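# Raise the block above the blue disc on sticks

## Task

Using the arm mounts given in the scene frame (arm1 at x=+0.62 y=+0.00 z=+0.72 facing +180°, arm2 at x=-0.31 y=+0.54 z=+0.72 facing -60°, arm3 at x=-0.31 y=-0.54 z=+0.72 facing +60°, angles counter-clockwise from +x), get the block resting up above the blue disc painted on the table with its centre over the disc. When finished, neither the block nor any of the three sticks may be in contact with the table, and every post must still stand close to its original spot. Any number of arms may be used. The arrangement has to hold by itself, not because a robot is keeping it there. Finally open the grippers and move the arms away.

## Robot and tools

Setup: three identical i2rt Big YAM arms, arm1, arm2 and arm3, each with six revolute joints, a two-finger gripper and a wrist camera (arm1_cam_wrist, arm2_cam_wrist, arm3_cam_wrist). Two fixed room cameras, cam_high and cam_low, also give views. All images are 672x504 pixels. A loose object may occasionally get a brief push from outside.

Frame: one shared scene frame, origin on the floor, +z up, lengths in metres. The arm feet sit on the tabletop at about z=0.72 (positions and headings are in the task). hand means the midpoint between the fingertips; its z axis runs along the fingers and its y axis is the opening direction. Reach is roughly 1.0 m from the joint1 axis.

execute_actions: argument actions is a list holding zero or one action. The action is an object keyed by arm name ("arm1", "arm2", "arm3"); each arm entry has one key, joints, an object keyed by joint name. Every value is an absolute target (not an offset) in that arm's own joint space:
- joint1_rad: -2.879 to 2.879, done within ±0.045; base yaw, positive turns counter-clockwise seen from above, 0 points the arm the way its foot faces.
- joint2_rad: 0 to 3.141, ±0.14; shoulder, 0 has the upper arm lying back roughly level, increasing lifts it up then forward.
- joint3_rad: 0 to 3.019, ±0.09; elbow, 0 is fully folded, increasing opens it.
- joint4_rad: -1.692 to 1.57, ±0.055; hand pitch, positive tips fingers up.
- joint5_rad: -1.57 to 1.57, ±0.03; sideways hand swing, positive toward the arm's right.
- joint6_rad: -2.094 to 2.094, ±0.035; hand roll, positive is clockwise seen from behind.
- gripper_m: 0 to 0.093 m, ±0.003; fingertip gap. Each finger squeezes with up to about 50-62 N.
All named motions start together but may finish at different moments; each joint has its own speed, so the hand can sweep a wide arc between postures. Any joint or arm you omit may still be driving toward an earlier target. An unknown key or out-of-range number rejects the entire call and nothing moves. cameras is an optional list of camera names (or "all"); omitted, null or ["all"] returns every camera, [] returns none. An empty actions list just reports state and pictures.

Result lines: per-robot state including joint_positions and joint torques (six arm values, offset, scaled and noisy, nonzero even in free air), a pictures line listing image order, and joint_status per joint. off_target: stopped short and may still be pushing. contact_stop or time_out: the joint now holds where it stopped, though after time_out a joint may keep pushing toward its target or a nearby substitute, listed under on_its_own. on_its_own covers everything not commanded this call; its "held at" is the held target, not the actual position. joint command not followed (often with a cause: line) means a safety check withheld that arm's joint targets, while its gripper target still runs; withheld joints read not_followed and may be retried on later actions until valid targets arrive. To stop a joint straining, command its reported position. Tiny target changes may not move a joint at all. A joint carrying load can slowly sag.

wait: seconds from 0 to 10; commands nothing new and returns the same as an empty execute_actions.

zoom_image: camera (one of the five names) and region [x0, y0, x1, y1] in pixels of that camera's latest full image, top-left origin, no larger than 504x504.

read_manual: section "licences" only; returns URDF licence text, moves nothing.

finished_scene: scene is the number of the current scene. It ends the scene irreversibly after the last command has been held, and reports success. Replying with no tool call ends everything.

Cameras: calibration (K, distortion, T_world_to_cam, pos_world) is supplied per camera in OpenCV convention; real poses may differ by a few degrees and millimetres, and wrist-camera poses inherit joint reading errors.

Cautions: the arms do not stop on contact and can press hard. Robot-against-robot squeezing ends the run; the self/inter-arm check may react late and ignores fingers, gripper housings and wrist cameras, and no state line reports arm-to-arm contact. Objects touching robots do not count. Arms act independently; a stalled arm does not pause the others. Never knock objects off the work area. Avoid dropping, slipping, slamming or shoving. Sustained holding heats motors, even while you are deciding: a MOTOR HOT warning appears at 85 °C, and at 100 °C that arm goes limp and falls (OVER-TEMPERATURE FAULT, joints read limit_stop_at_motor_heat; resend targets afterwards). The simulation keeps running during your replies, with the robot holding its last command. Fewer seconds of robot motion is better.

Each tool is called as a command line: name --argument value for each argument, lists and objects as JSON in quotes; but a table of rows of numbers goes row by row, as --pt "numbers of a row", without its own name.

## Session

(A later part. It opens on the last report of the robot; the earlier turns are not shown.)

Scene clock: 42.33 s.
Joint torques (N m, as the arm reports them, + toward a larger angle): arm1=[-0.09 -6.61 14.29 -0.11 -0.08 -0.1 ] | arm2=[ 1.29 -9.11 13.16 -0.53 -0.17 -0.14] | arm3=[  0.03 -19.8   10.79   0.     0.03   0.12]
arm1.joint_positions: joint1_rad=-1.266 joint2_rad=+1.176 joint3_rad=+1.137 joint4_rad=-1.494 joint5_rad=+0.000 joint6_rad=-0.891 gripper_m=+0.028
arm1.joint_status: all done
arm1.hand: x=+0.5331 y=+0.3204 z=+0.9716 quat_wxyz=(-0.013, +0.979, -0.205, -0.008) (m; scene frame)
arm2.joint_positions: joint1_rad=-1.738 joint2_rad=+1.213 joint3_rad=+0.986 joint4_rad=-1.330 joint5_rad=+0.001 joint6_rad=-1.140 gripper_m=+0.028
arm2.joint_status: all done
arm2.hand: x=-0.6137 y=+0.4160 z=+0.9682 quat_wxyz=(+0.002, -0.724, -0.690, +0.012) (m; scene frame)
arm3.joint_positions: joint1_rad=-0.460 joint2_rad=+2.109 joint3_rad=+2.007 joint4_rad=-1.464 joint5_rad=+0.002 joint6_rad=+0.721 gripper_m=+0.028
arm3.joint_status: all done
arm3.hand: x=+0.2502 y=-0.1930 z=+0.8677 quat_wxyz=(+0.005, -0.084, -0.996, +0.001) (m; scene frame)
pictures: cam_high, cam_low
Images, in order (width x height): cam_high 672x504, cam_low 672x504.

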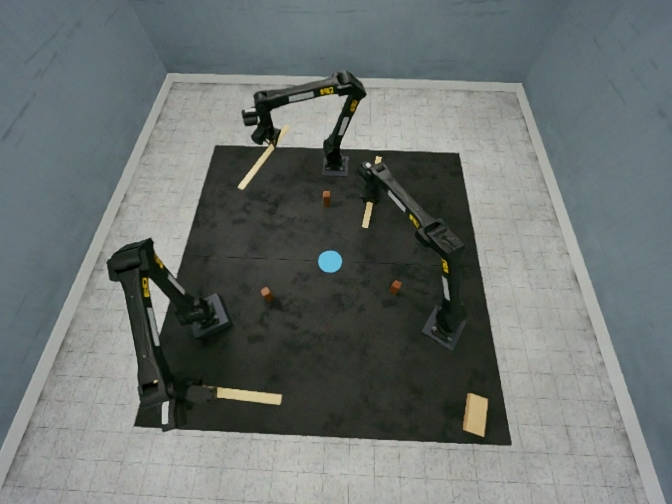

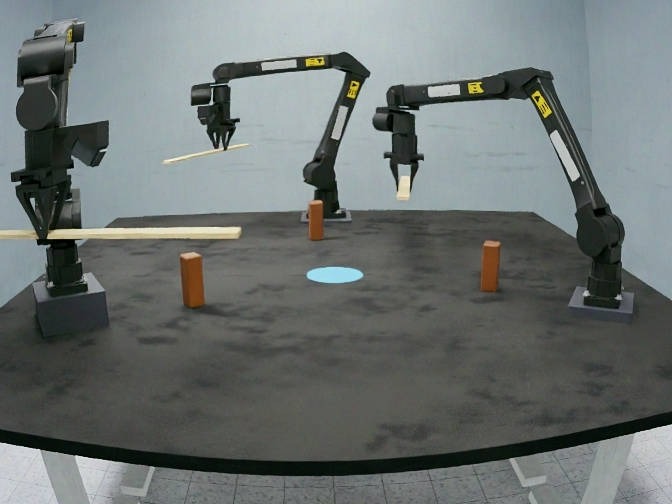

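execute_actions --actions '[{"arm1": {"joints": {"joint1_rad": -0.30, "joint6_rad": 0.0}}, "arm2": {"joints": {"joint1_rad": -0.39, "joint6_rad": 0.0}}, "arm3": {"joints": {"joint1_rad": -0.27, "joint2_rad": 1.21, "joint3_rad": 1.135, "joint4_rad": -1.481}}}]'

Scene clock: 45.37 s.
Joint torques (N m, as the arm reports them, + toward a larger angle): arm1=[ 0.74 -6.79 14.32 -0.07 -0.01  0.09] | arm2=[ 1.7  -9.3  13.12 -0.28  0.01  0.05] | arm3=[ 0.06 -6.16  8.23  0.24  0.14  0.13]
arm1.joint_positions: joint1_rad=-0.306 joint2_rad=+1.179 joint3_rad=+1.137 joint4_rad=-1.494 joint5_rad=+0.000 joint6_rad=-0.010 gripper_m=+0.028
arm1.joint_status: all done
arm1.hand: x=+0.3090 y=+0.1135 z=+0.9724 quat_wxyz=(+0.001, +0.986, -0.166, -0.017) (m; scene frame)
arm2.joint_positions: joint1_rad=-0.390 joint2_rad=+1.213 joint3_rad=+0.986 joint4_rad=-1.330 joint5_rad=+0.000 joint6_rad=-0.010 gripper_m=+0.028
arm2.joint_status: all done
arm2.hand: x=-0.2564 y=+0.2141 z=+0.9677 quat_wxyz=(-0.006, -0.644, -0.765, +0.010) (m; scene frame)
arm3.joint_positions: joint1_rad=-0.277 joint2_rad=+1.208 joint3_rad=+1.126 joint4_rad=-1.480 joint5_rad=-0.001 joint6_rad=+0.724 gripper_m=+0.028
arm3.joint_status: all done
arm3.hand: x=-0.0589 y=-0.3126 z=+0.9684 quat_wxyz=(+0.005, +0.006, -1.000, -0.002) (m; scene frame)
pictures: arm1_cam_wrist, arm2_cam_wrist, arm3_cam_wrist, cam_high, cam_low
camera_calibration (this result's frames):
arm1_cam_wrist: T_world_to_cam=[[0.336051, 0.941807, -0.00835764, -0.207305], [0.780415, -0.273474, 0.562285, -0.748785], [0.527278, -0.195479, -0.826902, 0.786028], [0, 0, 0, 1]] pos_world=[0.239573, 0.144119, 1.06927]
arm2_cam_wrist: T_world_to_cam=[[-0.985846, -0.167387, 0.00946786, -0.224709], [-0.133172, 0.816139, 0.562301, -0.746488], [-0.101849, 0.553082, -0.826878, 0.778461], [0, 0, 0, 1]] pos_world=[-0.241655, 0.141072, 1.06557]
arm3_cam_wrist: T_world_to_cam=[[-0.00542059, -0.999984, 0.00162262, -0.309929], [-0.812565, 0.0053504, 0.582847, -0.607847], [-0.582846, 0.00184089, -0.812581, 0.878105], [0, 0, 0, 1]] pos_world=[0.0162051, -0.308288, 1.06832]
Images, in order (width x height): arm1_cam_wrist 672x504, arm2_cam_wrist 672x504, arm3_cam_wrist 672x504, cam_high 672x504, cam_low 672x504.

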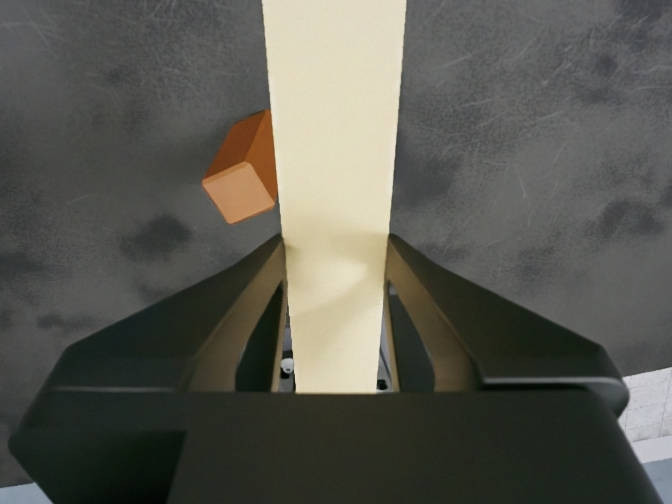

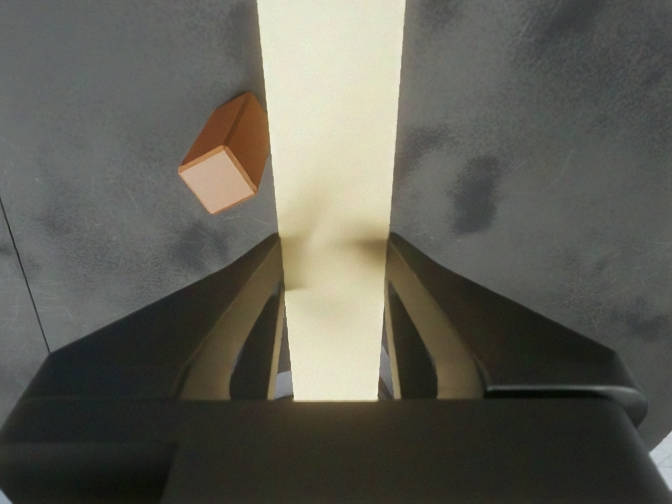

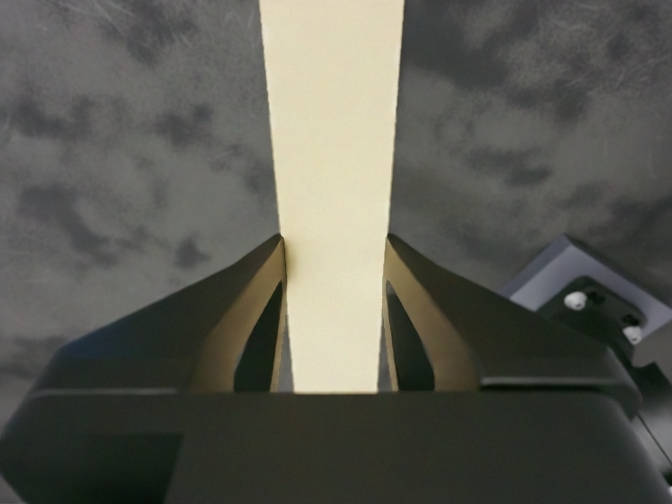

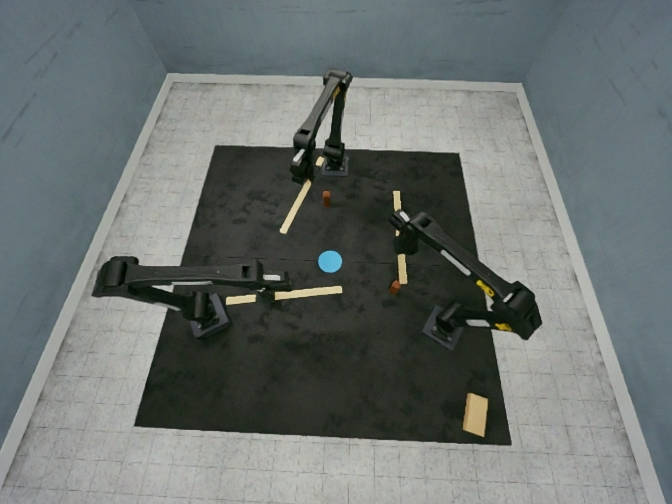

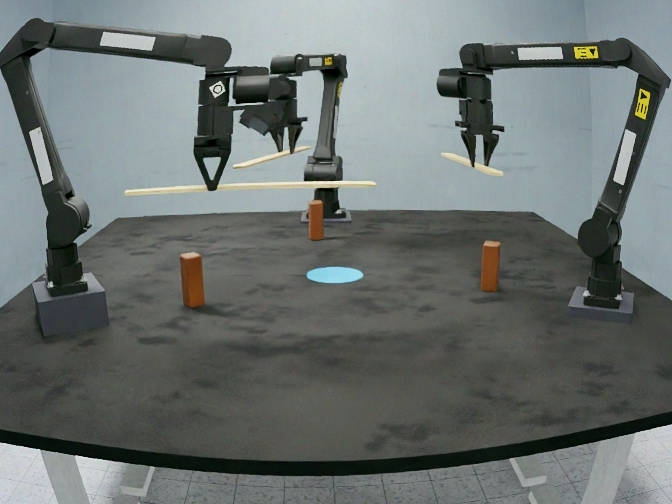

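execute_actions --actions '[{"arm3": {"joints": {"joint6_rad": -0.01}}}]'

zoom_image --camera "arm1_cam_wrist" --region '[170, 80, 330, 240]'

zoom_image --camera "arm2_cam_wrist" --region '[150, 70, 310, 230]'

Scene clock: 47.33 s.
Joint torques (N m, as the arm reports them, + toward a larger angle): arm1=[ 0.75 -6.75 14.33 -0.08 -0.01  0.09] | arm2=[ 1.51 -9.09 12.94 -0.47 -0.01  0.05] | arm3=[ 0.34 -6.16  8.22  0.33  0.06 -0.17]
arm1.joint_positions: joint1_rad=-0.306 joint2_rad=+1.179 joint3_rad=+1.137 joint4_rad=-1.494 joint5_rad=+0.000 joint6_rad=-0.010 gripper_m=+0.028
arm1.joint_status: not commanded
arm1.hand: x=+0.3090 y=+0.1135 z=+0.9724 quat_wxyz=(+0.001, +0.986, -0.166, -0.017) (m; scene frame)
arm2.joint_positions: joint1_rad=-0.390 joint2_rad=+1.213 joint3_rad=+0.986 joint4_rad=-1.330 joint5_rad=+0.000 joint6_rad=-0.009 gripper_m=+0.028
arm2.joint_status: not commanded
arm2.hand: x=-0.2564 y=+0.2141 z=+0.9677 quat_wxyz=(-0.006, -0.644, -0.765, +0.010) (m; scene frame)
arm3.joint_positions: joint1_rad=-0.277 joint2_rad=+1.208 joint3_rad=+1.126 joint4_rad=-1.480 joint5_rad=-0.001 joint6_rad=+0.005 gripper_m=+0.028
arm3.joint_status: all done
arm3.hand: x=-0.0589 y=-0.3126 z=+0.9684 quat_wxyz=(+0.004, +0.357, -0.934, -0.004) (m; scene frame)
pictures: arm1_cam_wrist, arm2_cam_wrist, arm3_cam_wrist, cam_high, cam_low
camera_calibration (this result's frames):
arm1_cam_wrist: T_world_to_cam=[[0.336051, 0.941807, -0.00835764, -0.207305], [0.780415, -0.273474, 0.562285, -0.748785], [0.527278, -0.195479, -0.826902, 0.786028], [0, 0, 0, 1]] pos_world=[0.239573, 0.144119, 1.06927]
arm2_cam_wrist: T_world_to_cam=[[-0.98591, -0.167011, 0.00945949, -0.224798], [-0.132866, 0.81619, 0.562299, -0.746418], [-0.101631, 0.553119, -0.82688, 0.77851], [0, 0, 0, 1]] pos_world=[-0.241683, 0.141066, 1.06557]
arm3_cam_wrist: T_world_to_cam=[[0.654573, -0.755987, -0.00430059, -0.18902], [-0.615045, -0.535828, 0.578453, -0.761138], [-0.439607, -0.375995, -0.815704, 0.77145], [0, 0, 0, 1]] pos_world=[-0.00527158, -0.260675, 1.06875]
Images, in order (width x height): arm1_cam_wrist 672x504, arm2_cam_wrist 672x504, arm3_cam_wrist 672x504, cam_high 672x504, cam_low 672x504.

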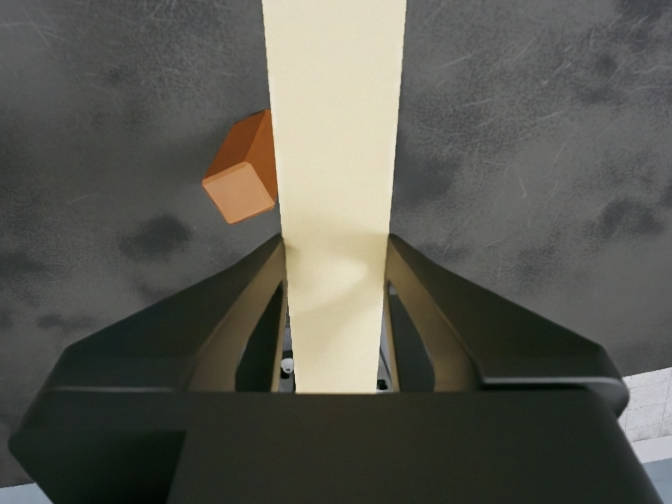

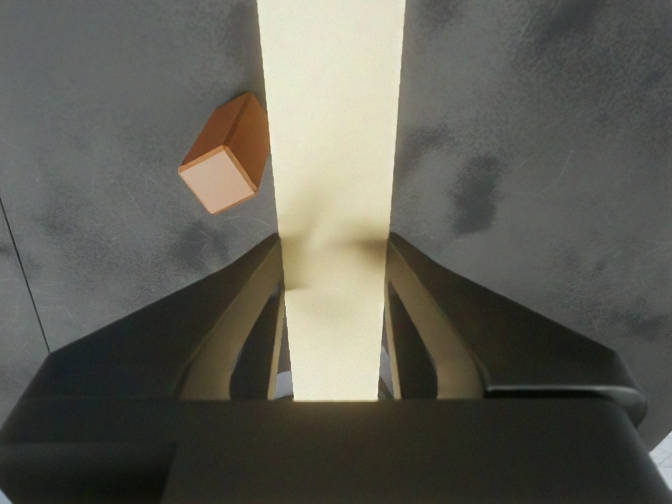

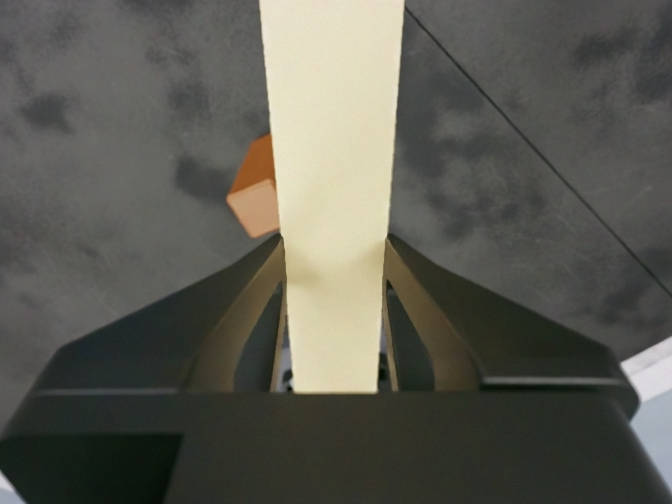

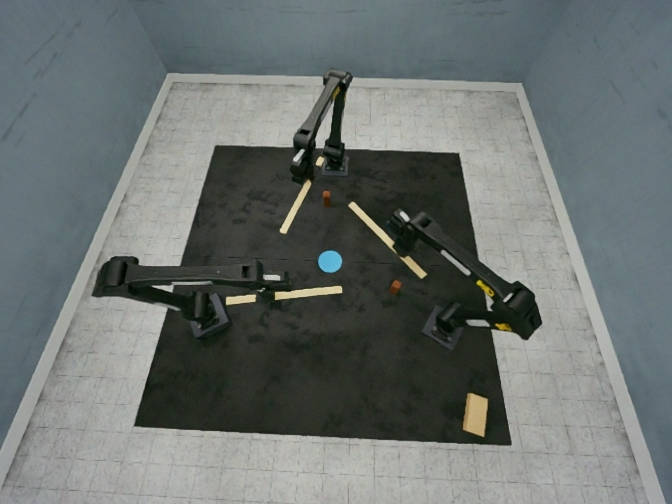

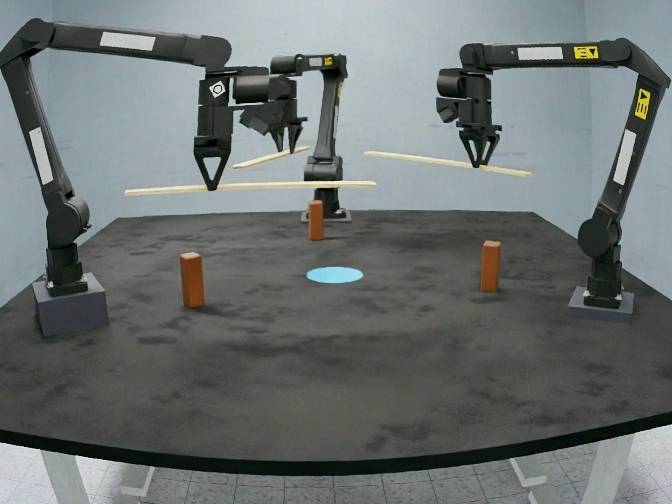

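Region (170, 80, 330, 240) of arm1_cam_wrist's 672x504 image, scaled by 3.150, with more detail than that image has.

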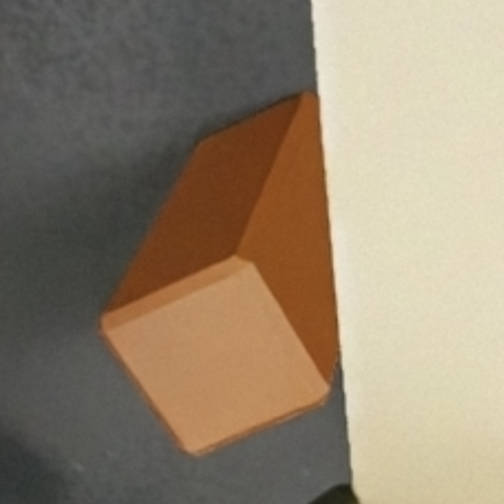

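Region (150, 70, 310, 230) of arm2_cam_wrist's 672x504 image, scaled by 3.150, with more detail than that image has.

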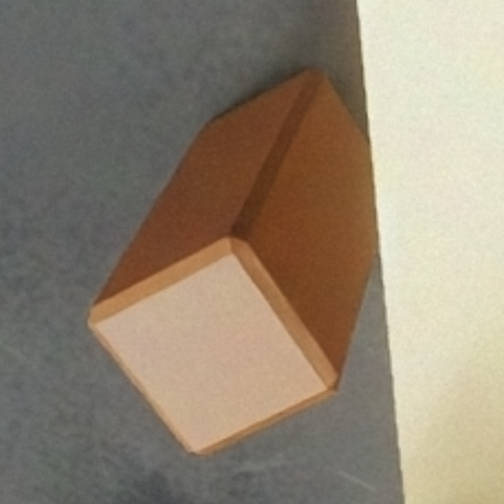

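zoom_image --camera "arm3_cam_wrist" --region '[180, 100, 340, 260]'

zoom_image --camera "cam_high" --region '[200, 140, 450, 330]'

Region (180, 100, 340, 260) of arm3_cam_wrist's 672x504 image, scaled by 3.150, with more detail than that image has.

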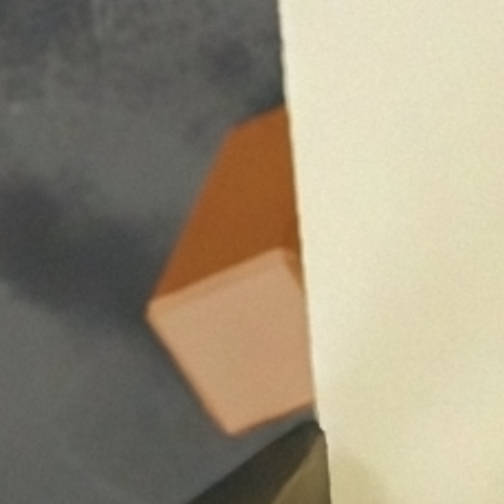

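Region (200, 140, 450, 330) of cam_high's 672x504 image, scaled by 2.016, with more detail than that image has; it fills the top 383 rows of this view, and the rest is white.

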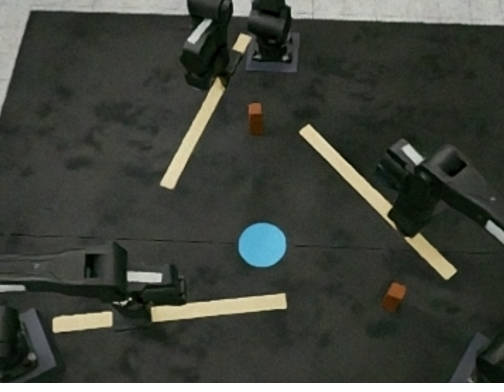

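execute_actions --actions '[{"arm1": {"joints": {"joint1_rad": -0.045, "joint2_rad": 1.332, "joint3_rad": 1.055, "joint4_rad": -1.039, "joint6_rad": -0.105}}, "arm2": {"joints": {"joint2_rad": 1.475, "joint3_rad": 0.95, "joint4_rad": -0.82, "joint6_rad": -0.107}}}]'

Scene clock: 58.87 s.
Joint torques (N m, as the arm reports them, + toward a larger angle): arm1=[ -0.05 -10.32  10.98   1.52  -0.03  -0.12] | arm2=[  1.44 -13.48   9.42   1.01  -0.03  -0.16] | arm3=[ 0.17 -5.98  8.26  0.27  0.1  -0.18]
arm1.joint_positions: joint1_rad=-0.041 joint2_rad=+1.339 joint3_rad=+1.054 joint4_rad=-1.058 joint5_rad=+0.000 joint6_rad=-0.095 gripper_m=+0.028
arm1.joint_status: all done
arm1.hand: x=+0.1981 y=+0.0349 z=+0.8963 quat_wxyz=(-0.006, +0.993, +0.008, -0.114) (m; scene frame)
arm2.joint_positions: joint1_rad=-0.390 joint2_rad=+1.485 joint3_rad=+0.941 joint4_rad=-0.836 joint5_rad=+0.000 joint6_rad=-0.098 gripper_m=+0.028
arm2.joint_status: all done
arm2.hand: x=-0.2408 y=+0.1129 z=+0.8654 quat_wxyz=(-0.069, -0.606, -0.789, +0.070) (m; scene frame)
arm3.joint_positions: joint1_rad=-0.277 joint2_rad=+1.208 joint3_rad=+1.126 joint4_rad=-1.480 joint5_rad=-0.001 joint6_rad=+0.004 gripper_m=+0.028
arm3.joint_status: not commanded
arm3.hand: x=-0.0589 y=-0.3126 z=+0.9684 quat_wxyz=(+0.004, +0.358, -0.934, -0.004) (m; scene frame)
pictures: arm1_cam_wrist, arm2_cam_wrist, arm3_cam_wrist, cam_high, cam_low
camera_calibration (this result's frames):
arm1_cam_wrist: T_world_to_cam=[[-0.0053115, 0.99993, 0.0106102, -0.0481175], [0.920423, 0.000741114, 0.390924, -0.524592], [0.390888, 0.0118422, -0.920362, 0.869754], [0, 0, 0, 1]] pos_world=[0.142614, 0.0382031, 1.00607]
arm2_cam_wrist: T_world_to_cam=[[-0.96748, -0.251409, 0.0278561, -0.227242], [-0.218242, 0.885334, 0.410554, -0.501275], [-0.127879, 0.391123, -0.911411, 0.836647], [0, 0, 0, 1]] pos_world=[-0.222261, 0.0594332, 0.974659]
arm3_cam_wrist: T_world_to_cam=[[0.654861, -0.755737, -0.00430256, -0.188923], [-0.614841, -0.536065, 0.57845, -0.761197], [-0.439462, -0.376159, -0.815707, 0.77141], [0, 0, 0, 1]] pos_world=[-0.00529156, -0.260655, 1.06875]
Images, in order (width x height): arm1_cam_wrist 672x504, arm2_cam_wrist 672x504, arm3_cam_wrist 672x504, cam_high 672x504, cam_low 672x504.

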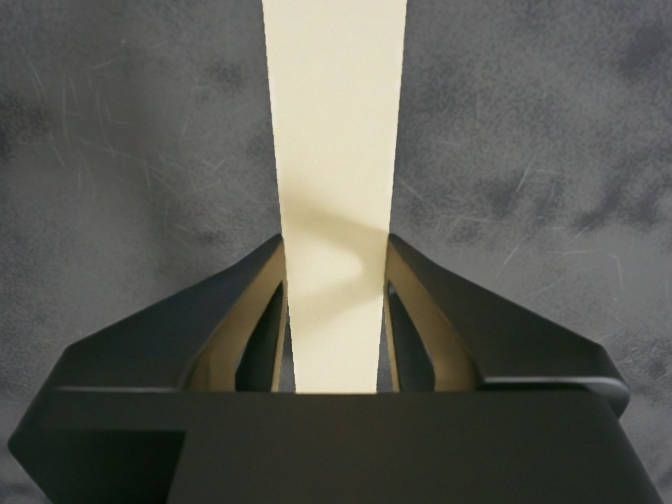

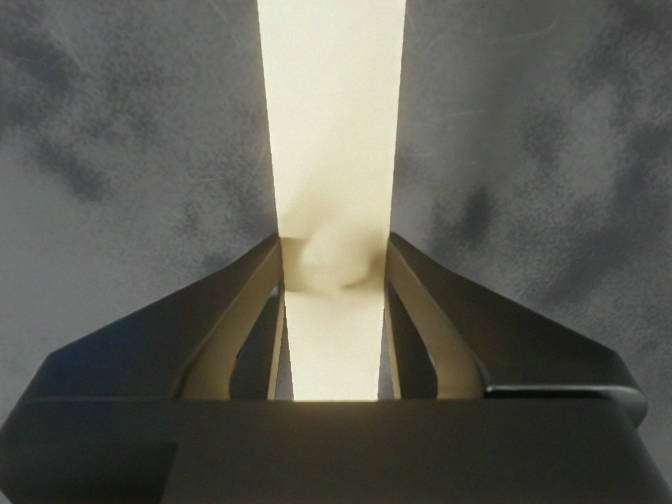

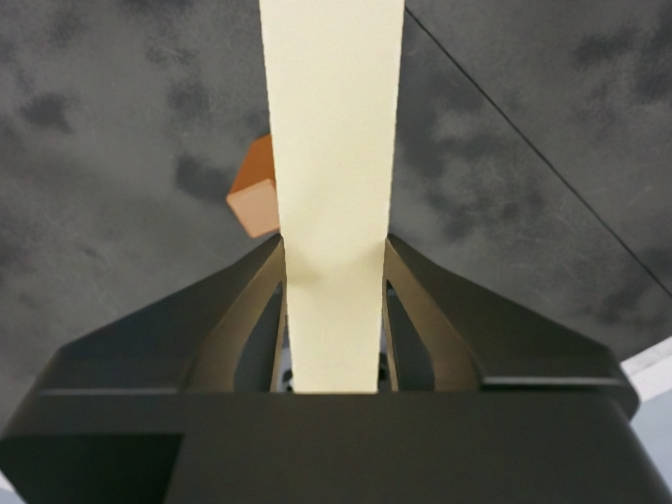

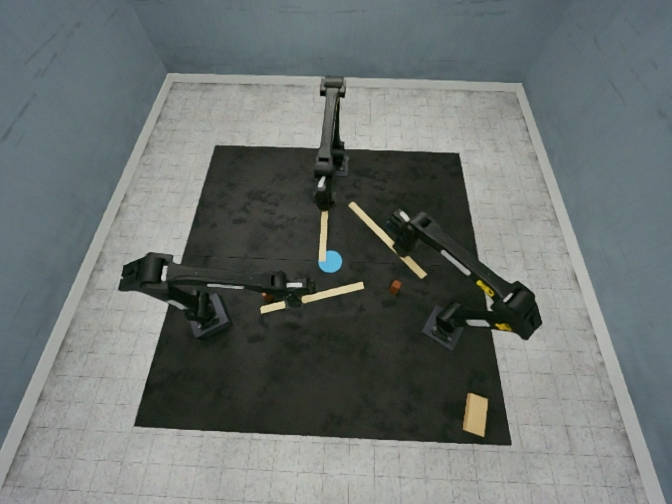

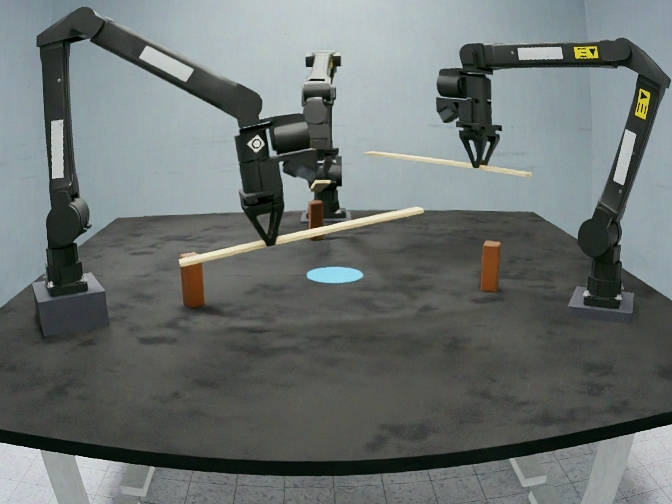

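zoom_image --camera "cam_low" --region '[270, 150, 370, 250]'

zoom_image --camera "cam_high" --region '[240, 160, 440, 330]'

Region (270, 150, 370, 250) of cam_low's 672x504 image, scaled by 5.040, with more detail than that image has.

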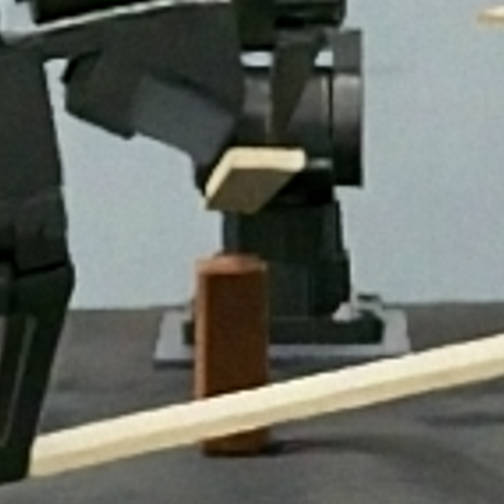

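Region (240, 160, 440, 330) of cam_high's 672x504 image, scaled by 2.520, with more detail than that image has; it fills the top 428 rows of this view, and the rest is white.

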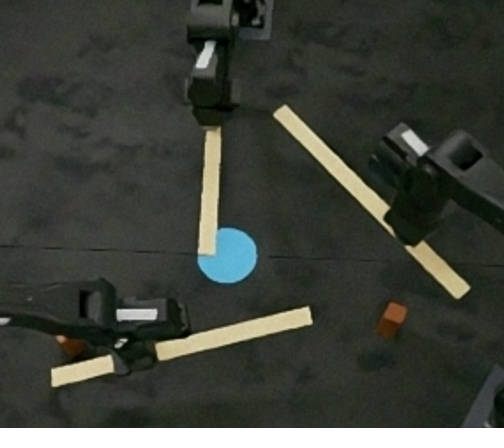

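execute_actions --actions '[{"arm1": {"joints": {"joint2_rad": 1.372, "joint3_rad": 1.010, "joint4_rad": -0.983, "joint6_rad": -0.075}}, "arm3": {"joints": {"joint1_rad": -0.044, "joint2_rad": 1.258, "joint3_rad": 1.005, "joint4_rad": -1.100, "joint6_rad": -0.098}}}]' --cameras '["cam_high", "cam_low"]'

zoom_image --camera "cam_low" --region '[270, 130, 520, 300]'

zoom_image --camera "cam_high" --region '[240, 160, 440, 330]'

Scene clock: 64.70 s.
Joint torques (N m, as the arm reports them, + toward a larger angle): arm1=[-0.02 -9.11  9.88  1.53 -0.02  0.09] | arm2=[  1.93 -13.76   9.25   1.02  -0.03  -0.19] | arm3=[-1.26 -7.69  8.49  1.25  0.01 -0.18]
arm1.joint_positions: joint1_rad=-0.041 joint2_rad=+1.360 joint3_rad=+1.018 joint4_rad=-1.001 joint5_rad=+0.000 joint6_rad=-0.085 gripper_m=+0.028
arm1.joint_status: all done
arm1.hand: x=+0.1969 y=+0.0349 z=+0.8761 quat_wxyz=(-0.005, +0.993, +0.003, -0.114) (m; scene frame)
arm2.joint_positions: joint1_rad=-0.390 joint2_rad=+1.485 joint3_rad=+0.941 joint4_rad=-0.836 joint5_rad=+0.000 joint6_rad=-0.098 gripper_m=+0.028
arm2.joint_status: not commanded
arm2.hand: x=-0.2408 y=+0.1129 z=+0.8654 quat_wxyz=(-0.069, -0.606, -0.789, +0.070) (m; scene frame)
arm3.joint_positions: joint1_rad=-0.035 joint2_rad=+1.263 joint3_rad=+0.993 joint4_rad=-1.115 joint5_rad=+0.000 joint6_rad=-0.084 gripper_m=+0.028
arm3.joint_status: all done
arm3.hand: x=-0.0915 y=-0.2173 z=+0.9056 quat_wxyz=(-0.076, +0.503, -0.860, -0.043) (m; scene frame)
pictures: cam_high, cam_low
Images, in order (width x height): cam_high 672x504, cam_low 672x504.

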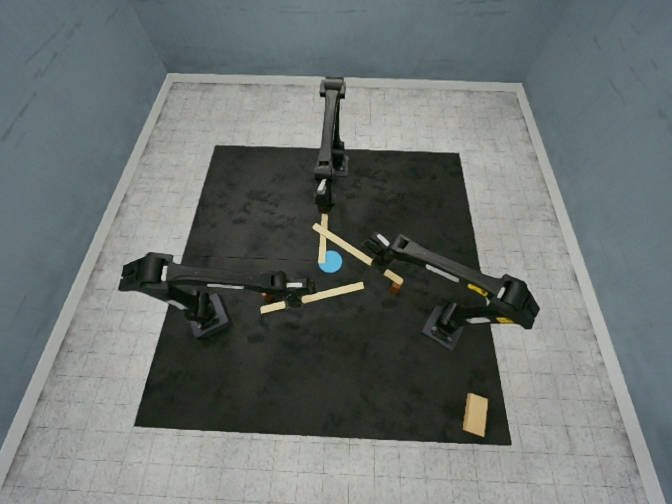

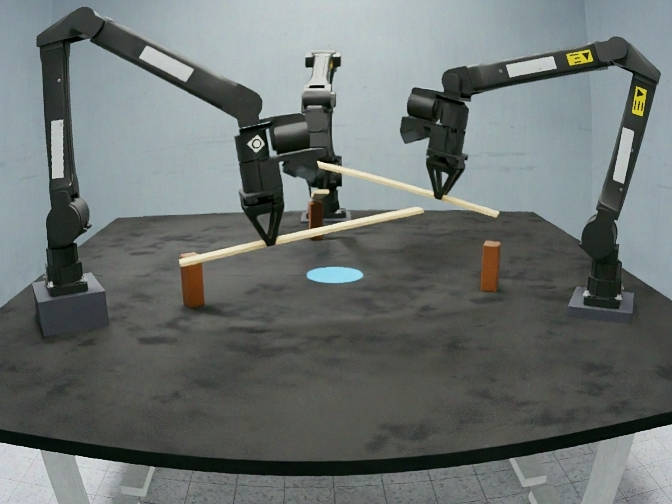

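Region (270, 130, 520, 300) of cam_low's 672x504 image, scaled by 2.016, with more detail than that image has; it fills the top 343 rows of this view, and the rest is white.

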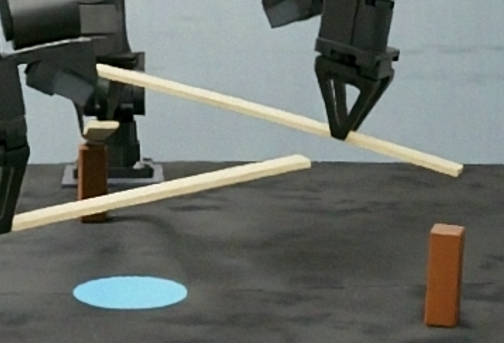

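Region (240, 160, 440, 330) of cam_high's 672x504 image, scaled by 2.520, with more detail than that image has; it fills the top 428 rows of this view, and the rest is white.

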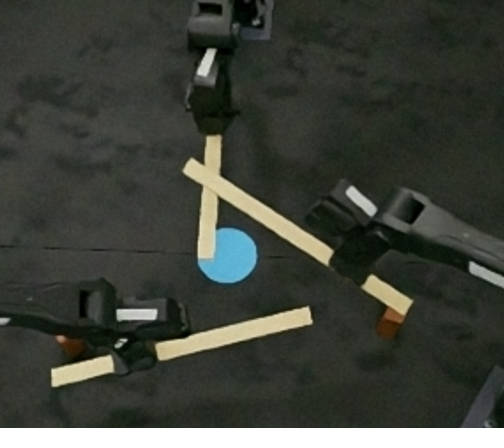

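zoom_image --camera "cam_low" --region '[290, 160, 350, 220]'

Region (290, 160, 350, 220) of cam_low's 672x504 image, scaled by 8.400, with more detail than that image has.

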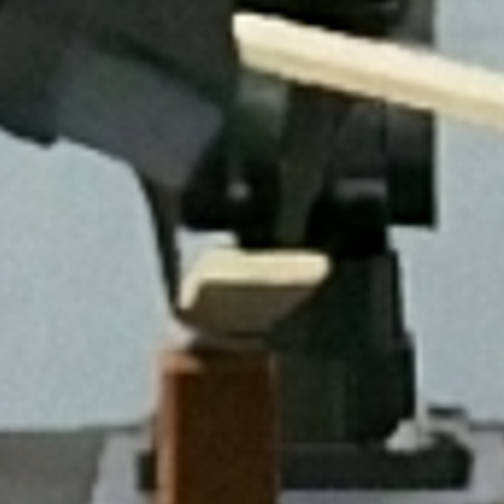

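execute_actions --actions '[{"arm3": {"joints": {"joint1_rad": -0.052, "joint2_rad": 1.290, "joint3_rad": 0.913, "joint4_rad": -0.962}}}]' --cameras '["cam_high", "cam_low"]'

zoom_image --camera "cam_low" --region '[280, 150, 520, 300]'

zoom_image --camera "cam_high" --region '[290, 200, 430, 310]'

Scene clock: 66.63 s.
Joint torques (N m, as the arm reports them, + toward a larger angle): arm1=[-0.03 -9.13  9.89  1.5  -0.03  0.1 ] | arm2=[  2.15 -13.38   9.25   1.    -0.04  -0.17] | arm3=[-1.11 -6.69  8.01  1.35  0.04 -0.15]
arm1.joint_positions: joint1_rad=-0.041 joint2_rad=+1.360 joint3_rad=+1.018 joint4_rad=-1.001 joint5_rad=+0.000 joint6_rad=-0.085 gripper_m=+0.028
arm1.joint_status: not commanded
arm1.hand: x=+0.1969 y=+0.0349 z=+0.8761 quat_wxyz=(-0.005, +0.993, +0.003, -0.114) (m; scene frame)
arm2.joint_positions: joint1_rad=-0.390 joint2_rad=+1.485 joint3_rad=+0.941 joint4_rad=-0.836 joint5_rad=+0.000 joint6_rad=-0.098 gripper_m=+0.028
arm2.joint_status: not commanded
arm2.hand: x=-0.2408 y=+0.1129 z=+0.8654 quat_wxyz=(-0.069, -0.606, -0.789, +0.070) (m; scene frame)
arm3.joint_positions: joint1_rad=-0.044 joint2_rad=+1.286 joint3_rad=+0.905 joint4_rad=-0.977 joint5_rad=+0.000 joint6_rad=-0.084 gripper_m=+0.028
arm3.joint_status: all done
arm3.hand: x=-0.0883 y=-0.2178 z=+0.8680 quat_wxyz=(-0.089, +0.499, -0.861, -0.049) (m; scene frame)
pictures: cam_high, cam_low
Images, in order (width x height): cam_high 672x504, cam_low 672x504.

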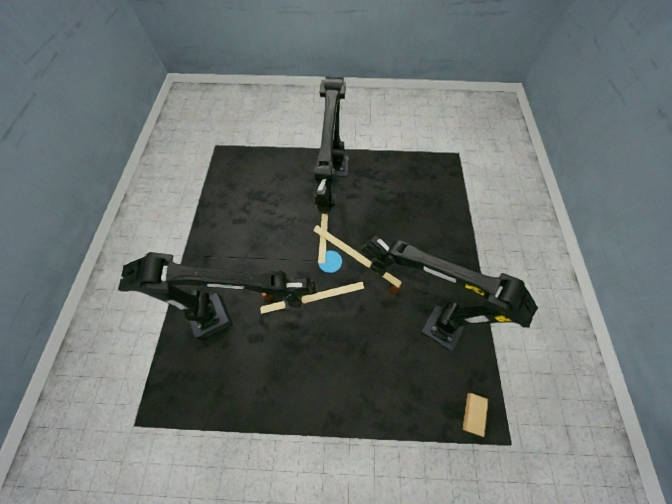

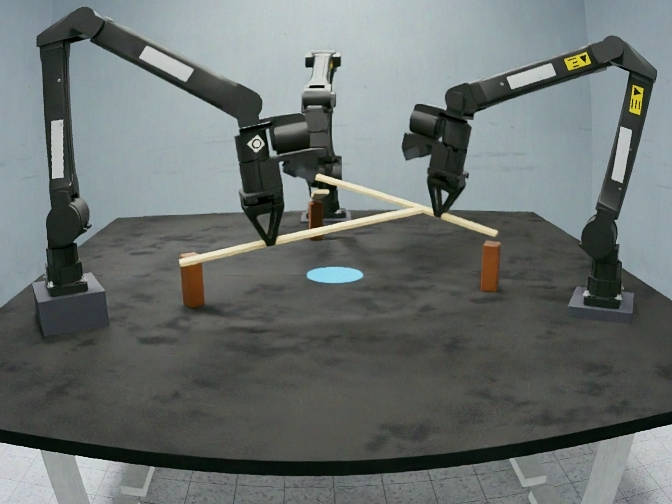

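Region (280, 150, 520, 300) of cam_low's 672x504 image, scaled by 2.100, with more detail than that image has; it fills the top 315 rows of this view, and the rest is white.

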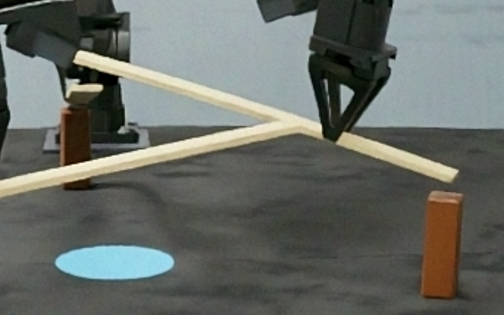

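Region (290, 200, 430, 310) of cam_high's 672x504 image, scaled by 3.600, with more detail than that image has; it fills the top 396 rows of this view, and the rest is white.

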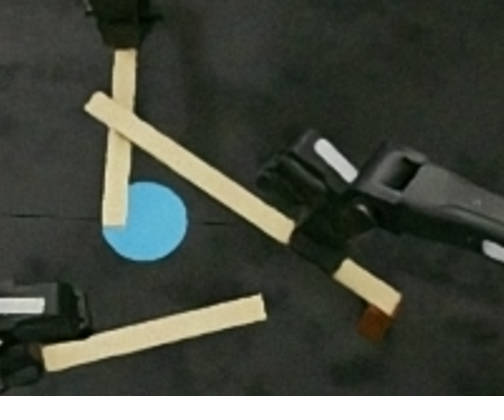

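execute_actions --actions '[]'

Scene clock: 67.67 s.
Joint torques (N m, as the arm reports them, + toward a larger angle): arm1=[-0.01 -9.13  9.91  1.53 -0.02  0.09] | arm2=[  1.92 -13.8    9.31   1.05  -0.03  -0.16] | arm3=[-1.24 -6.63  7.93  1.28  0.02 -0.16]
arm1.joint_positions: joint1_rad=-0.041 joint2_rad=+1.360 joint3_rad=+1.018 joint4_rad=-1.001 joint5_rad=+0.000 joint6_rad=-0.085 gripper_m=+0.028
arm1.joint_status: not commanded
arm1.hand: x=+0.1969 y=+0.0349 z=+0.8761 quat_wxyz=(-0.005, +0.993, +0.003, -0.114) (m; scene frame)
arm2.joint_positions: joint1_rad=-0.390 joint2_rad=+1.485 joint3_rad=+0.941 joint4_rad=-0.836 joint5_rad=+0.000 joint6_rad=-0.098 gripper_m=+0.028
arm2.joint_status: not commanded
arm2.hand: x=-0.2408 y=+0.1129 z=+0.8654 quat_wxyz=(-0.069, -0.606, -0.789, +0.070) (m; scene frame)
arm3.joint_positions: joint1_rad=-0.044 joint2_rad=+1.286 joint3_rad=+0.905 joint4_rad=-0.977 joint5_rad=+0.000 joint6_rad=-0.084 gripper_m=+0.028
arm3.joint_status: all done
arm3.hand: x=-0.0883 y=-0.2178 z=+0.8680 quat_wxyz=(-0.089, +0.499, -0.861, -0.049) (m; scene frame)
pictures: arm1_cam_wrist, arm2_cam_wrist, arm3_cam_wrist, cam_high, cam_low
camera_calibration (this result's frames):
arm1_cam_wrist: T_world_to_cam=[[0.00509352, 0.999953, 0.00819677, -0.0477624], [0.920425, -0.0078922, 0.39084, -0.515291], [0.390887, 0.00555376, -0.920422, 0.8519], [0, 0, 0, 1]] pos_world=[0.141533, 0.0389622, 0.985896]
arm2_cam_wrist: T_world_to_cam=[[-0.96748, -0.251409, 0.0278561, -0.227242], [-0.218242, 0.885334, 0.410554, -0.501275], [-0.127879, 0.391123, -0.911411, 0.836647], [0, 0, 0, 1]] pos_world=[-0.222261, 0.0594332, 0.974659]
arm3_cam_wrist: T_world_to_cam=[[0.858478, -0.512801, 0.00710004, -0.0375012], [-0.472936, -0.786234, 0.397704, -0.555405], [-0.198361, -0.344778, -0.917486, 0.828746], [0, 0, 0, 1]] pos_world=[-0.0660861, -0.170175, 0.981516]
Images, in order (width x height): arm1_cam_wrist 672x504, arm2_cam_wrist 672x504, arm3_cam_wrist 672x504, cam_high 672x504, cam_low 672x504.

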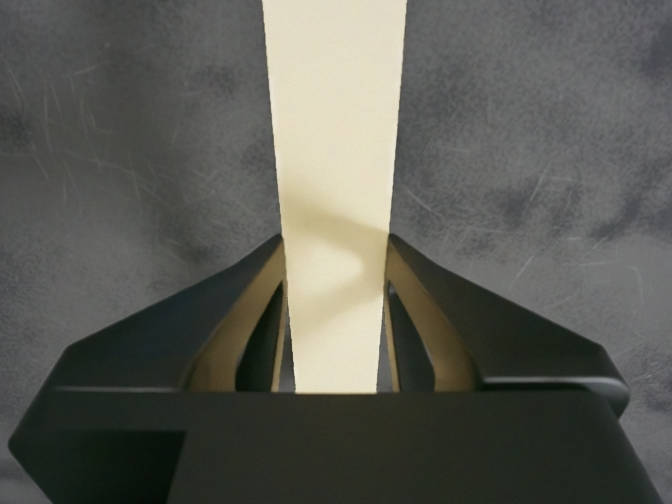

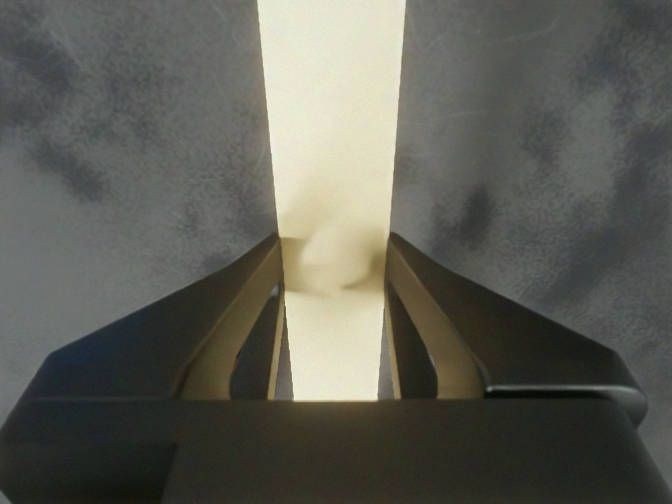

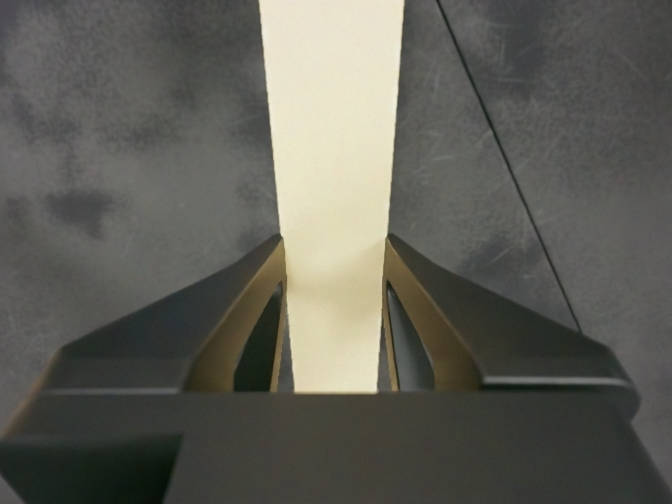

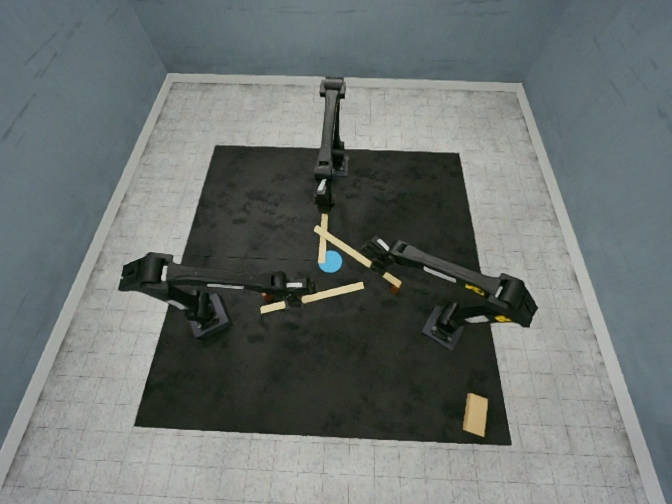

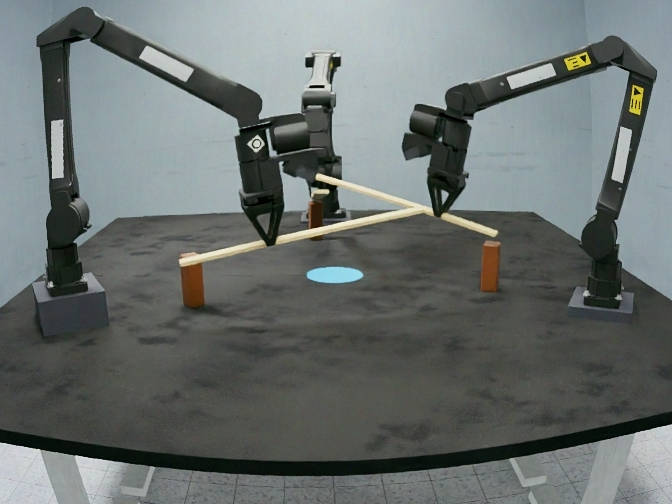

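zoom_image --camera "cam_low" --region '[160, 140, 520, 320]'

zoom_image --camera "cam_high" --region '[240, 190, 420, 325]'

Region (160, 140, 520, 320) of cam_low's 672x504 image, scaled by 1.400, with more detail than that image has.

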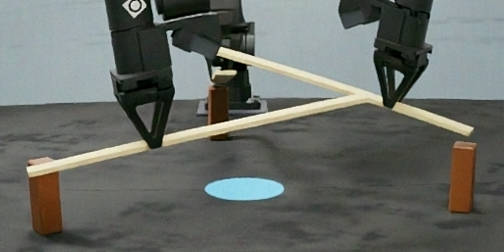

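Region (240, 190, 420, 325) of cam_high's 672x504 image, scaled by 2.800, with more detail than that image has; it fills the top 378 rows of this view, and the rest is white.

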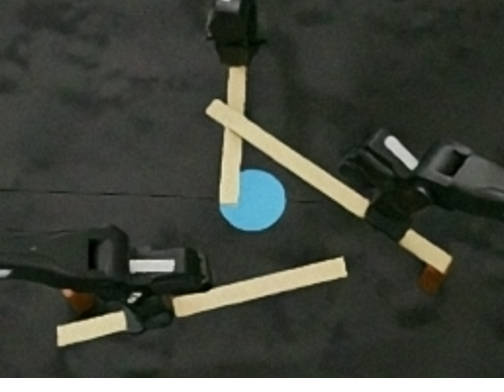

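execute_actions --actions '[{"arm3": {"joints": {"joint2_rad": 1.328, "joint4_rad": -0.952}}, "arm2": {"joints": {"joint3_rad": 1.0, "joint4_rad": -0.856}}}]' --cameras '["cam_high", "cam_low"]'

Scene clock: 71.27 s.
Joint torques (N m, as the arm reports them, + toward a larger angle): arm1=[-0.03 -9.12  9.89  1.51 -0.02  0.09] | arm2=[  1.73 -14.19  12.32  -0.11  -0.02  -0.16] | arm3=[-1.29 -6.67  7.74  1.27  0.04 -0.17]
arm1.joint_positions: joint1_rad=-0.041 joint2_rad=+1.360 joint3_rad=+1.018 joint4_rad=-1.001 joint5_rad=+0.000 joint6_rad=-0.085 gripper_m=+0.028
arm1.joint_status: not commanded
arm1.hand: x=+0.1969 y=+0.0349 z=+0.8761 quat_wxyz=(-0.005, +0.993, +0.003, -0.114) (m; scene frame)
arm2.joint_positions: joint1_rad=-0.390 joint2_rad=+1.485 joint3_rad=+0.955 joint4_rad=-0.845 joint5_rad=+0.000 joint6_rad=-0.098 gripper_m=+0.028
arm2.joint_status: all done
arm2.hand: x=-0.2401 y=+0.1090 z=+0.8703 quat_wxyz=(-0.071, -0.606, -0.789, +0.072) (m; scene frame)
arm3.joint_positions: joint1_rad=-0.044 joint2_rad=+1.320 joint3_rad=+0.905 joint4_rad=-0.967 joint5_rad=+0.000 joint6_rad=-0.084 gripper_m=+0.028
arm3.joint_status: all done
arm3.hand: x=-0.0872 y=-0.2160 z=+0.8559 quat_wxyz=(-0.078, +0.500, -0.862, -0.043) (m; scene frame)
pictures: cam_high, cam_low
Images, in order (width x height): cam_high 672x504, cam_low 672x504.

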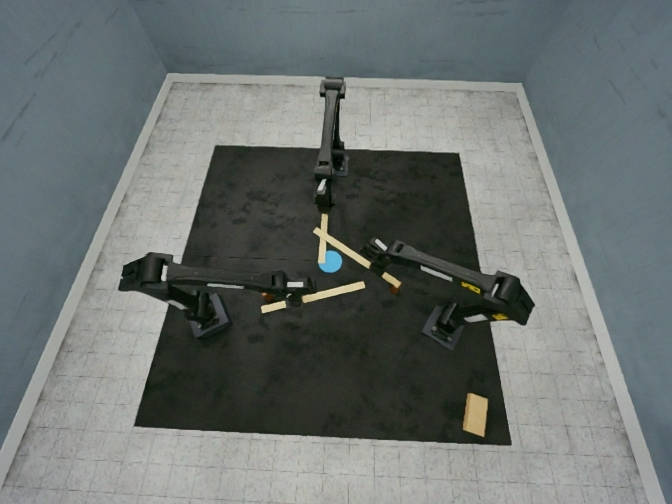

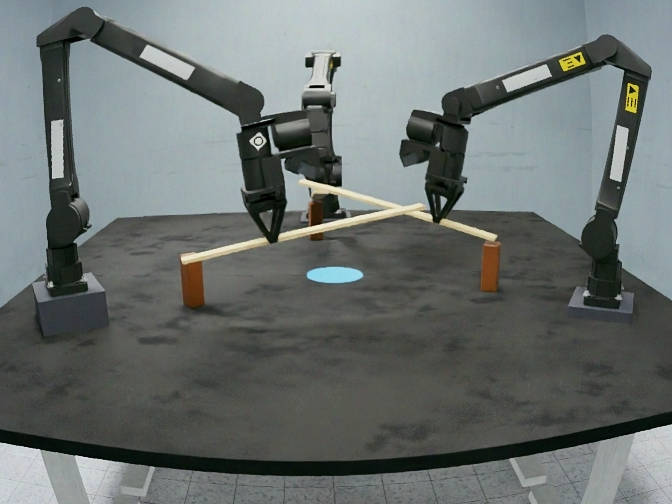

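zoom_image --camera "cam_low" --region '[280, 160, 520, 300]'

zoom_image --camera "cam_low" --region '[285, 170, 365, 220]'

zoom_image --camera "cam_low" --region '[450, 215, 520, 265]'

Region (280, 160, 520, 300) of cam_low's 672x504 image, scaled by 2.100, with more detail than that image has; it fills the top 294 rows of this view, and the rest is white.

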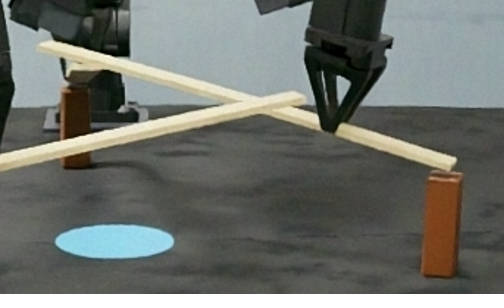

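Region (285, 170, 365, 220) of cam_low's 672x504 image, scaled by 6.300, with more detail than that image has; it fills the top 315 rows of this view, and the rest is white.

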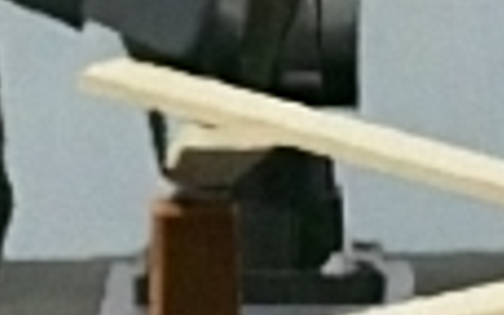

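Region (450, 215, 520, 265) of cam_low's 672x504 image, scaled by 7.200, with more detail than that image has; it fills the top 360 rows of this view, and the rest is white.

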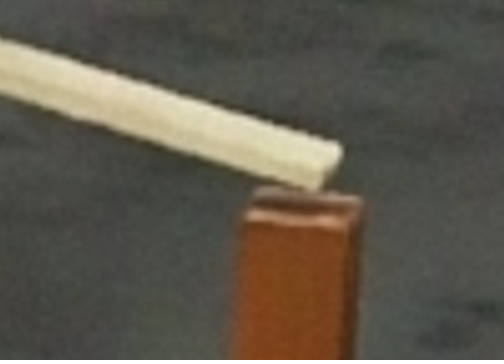

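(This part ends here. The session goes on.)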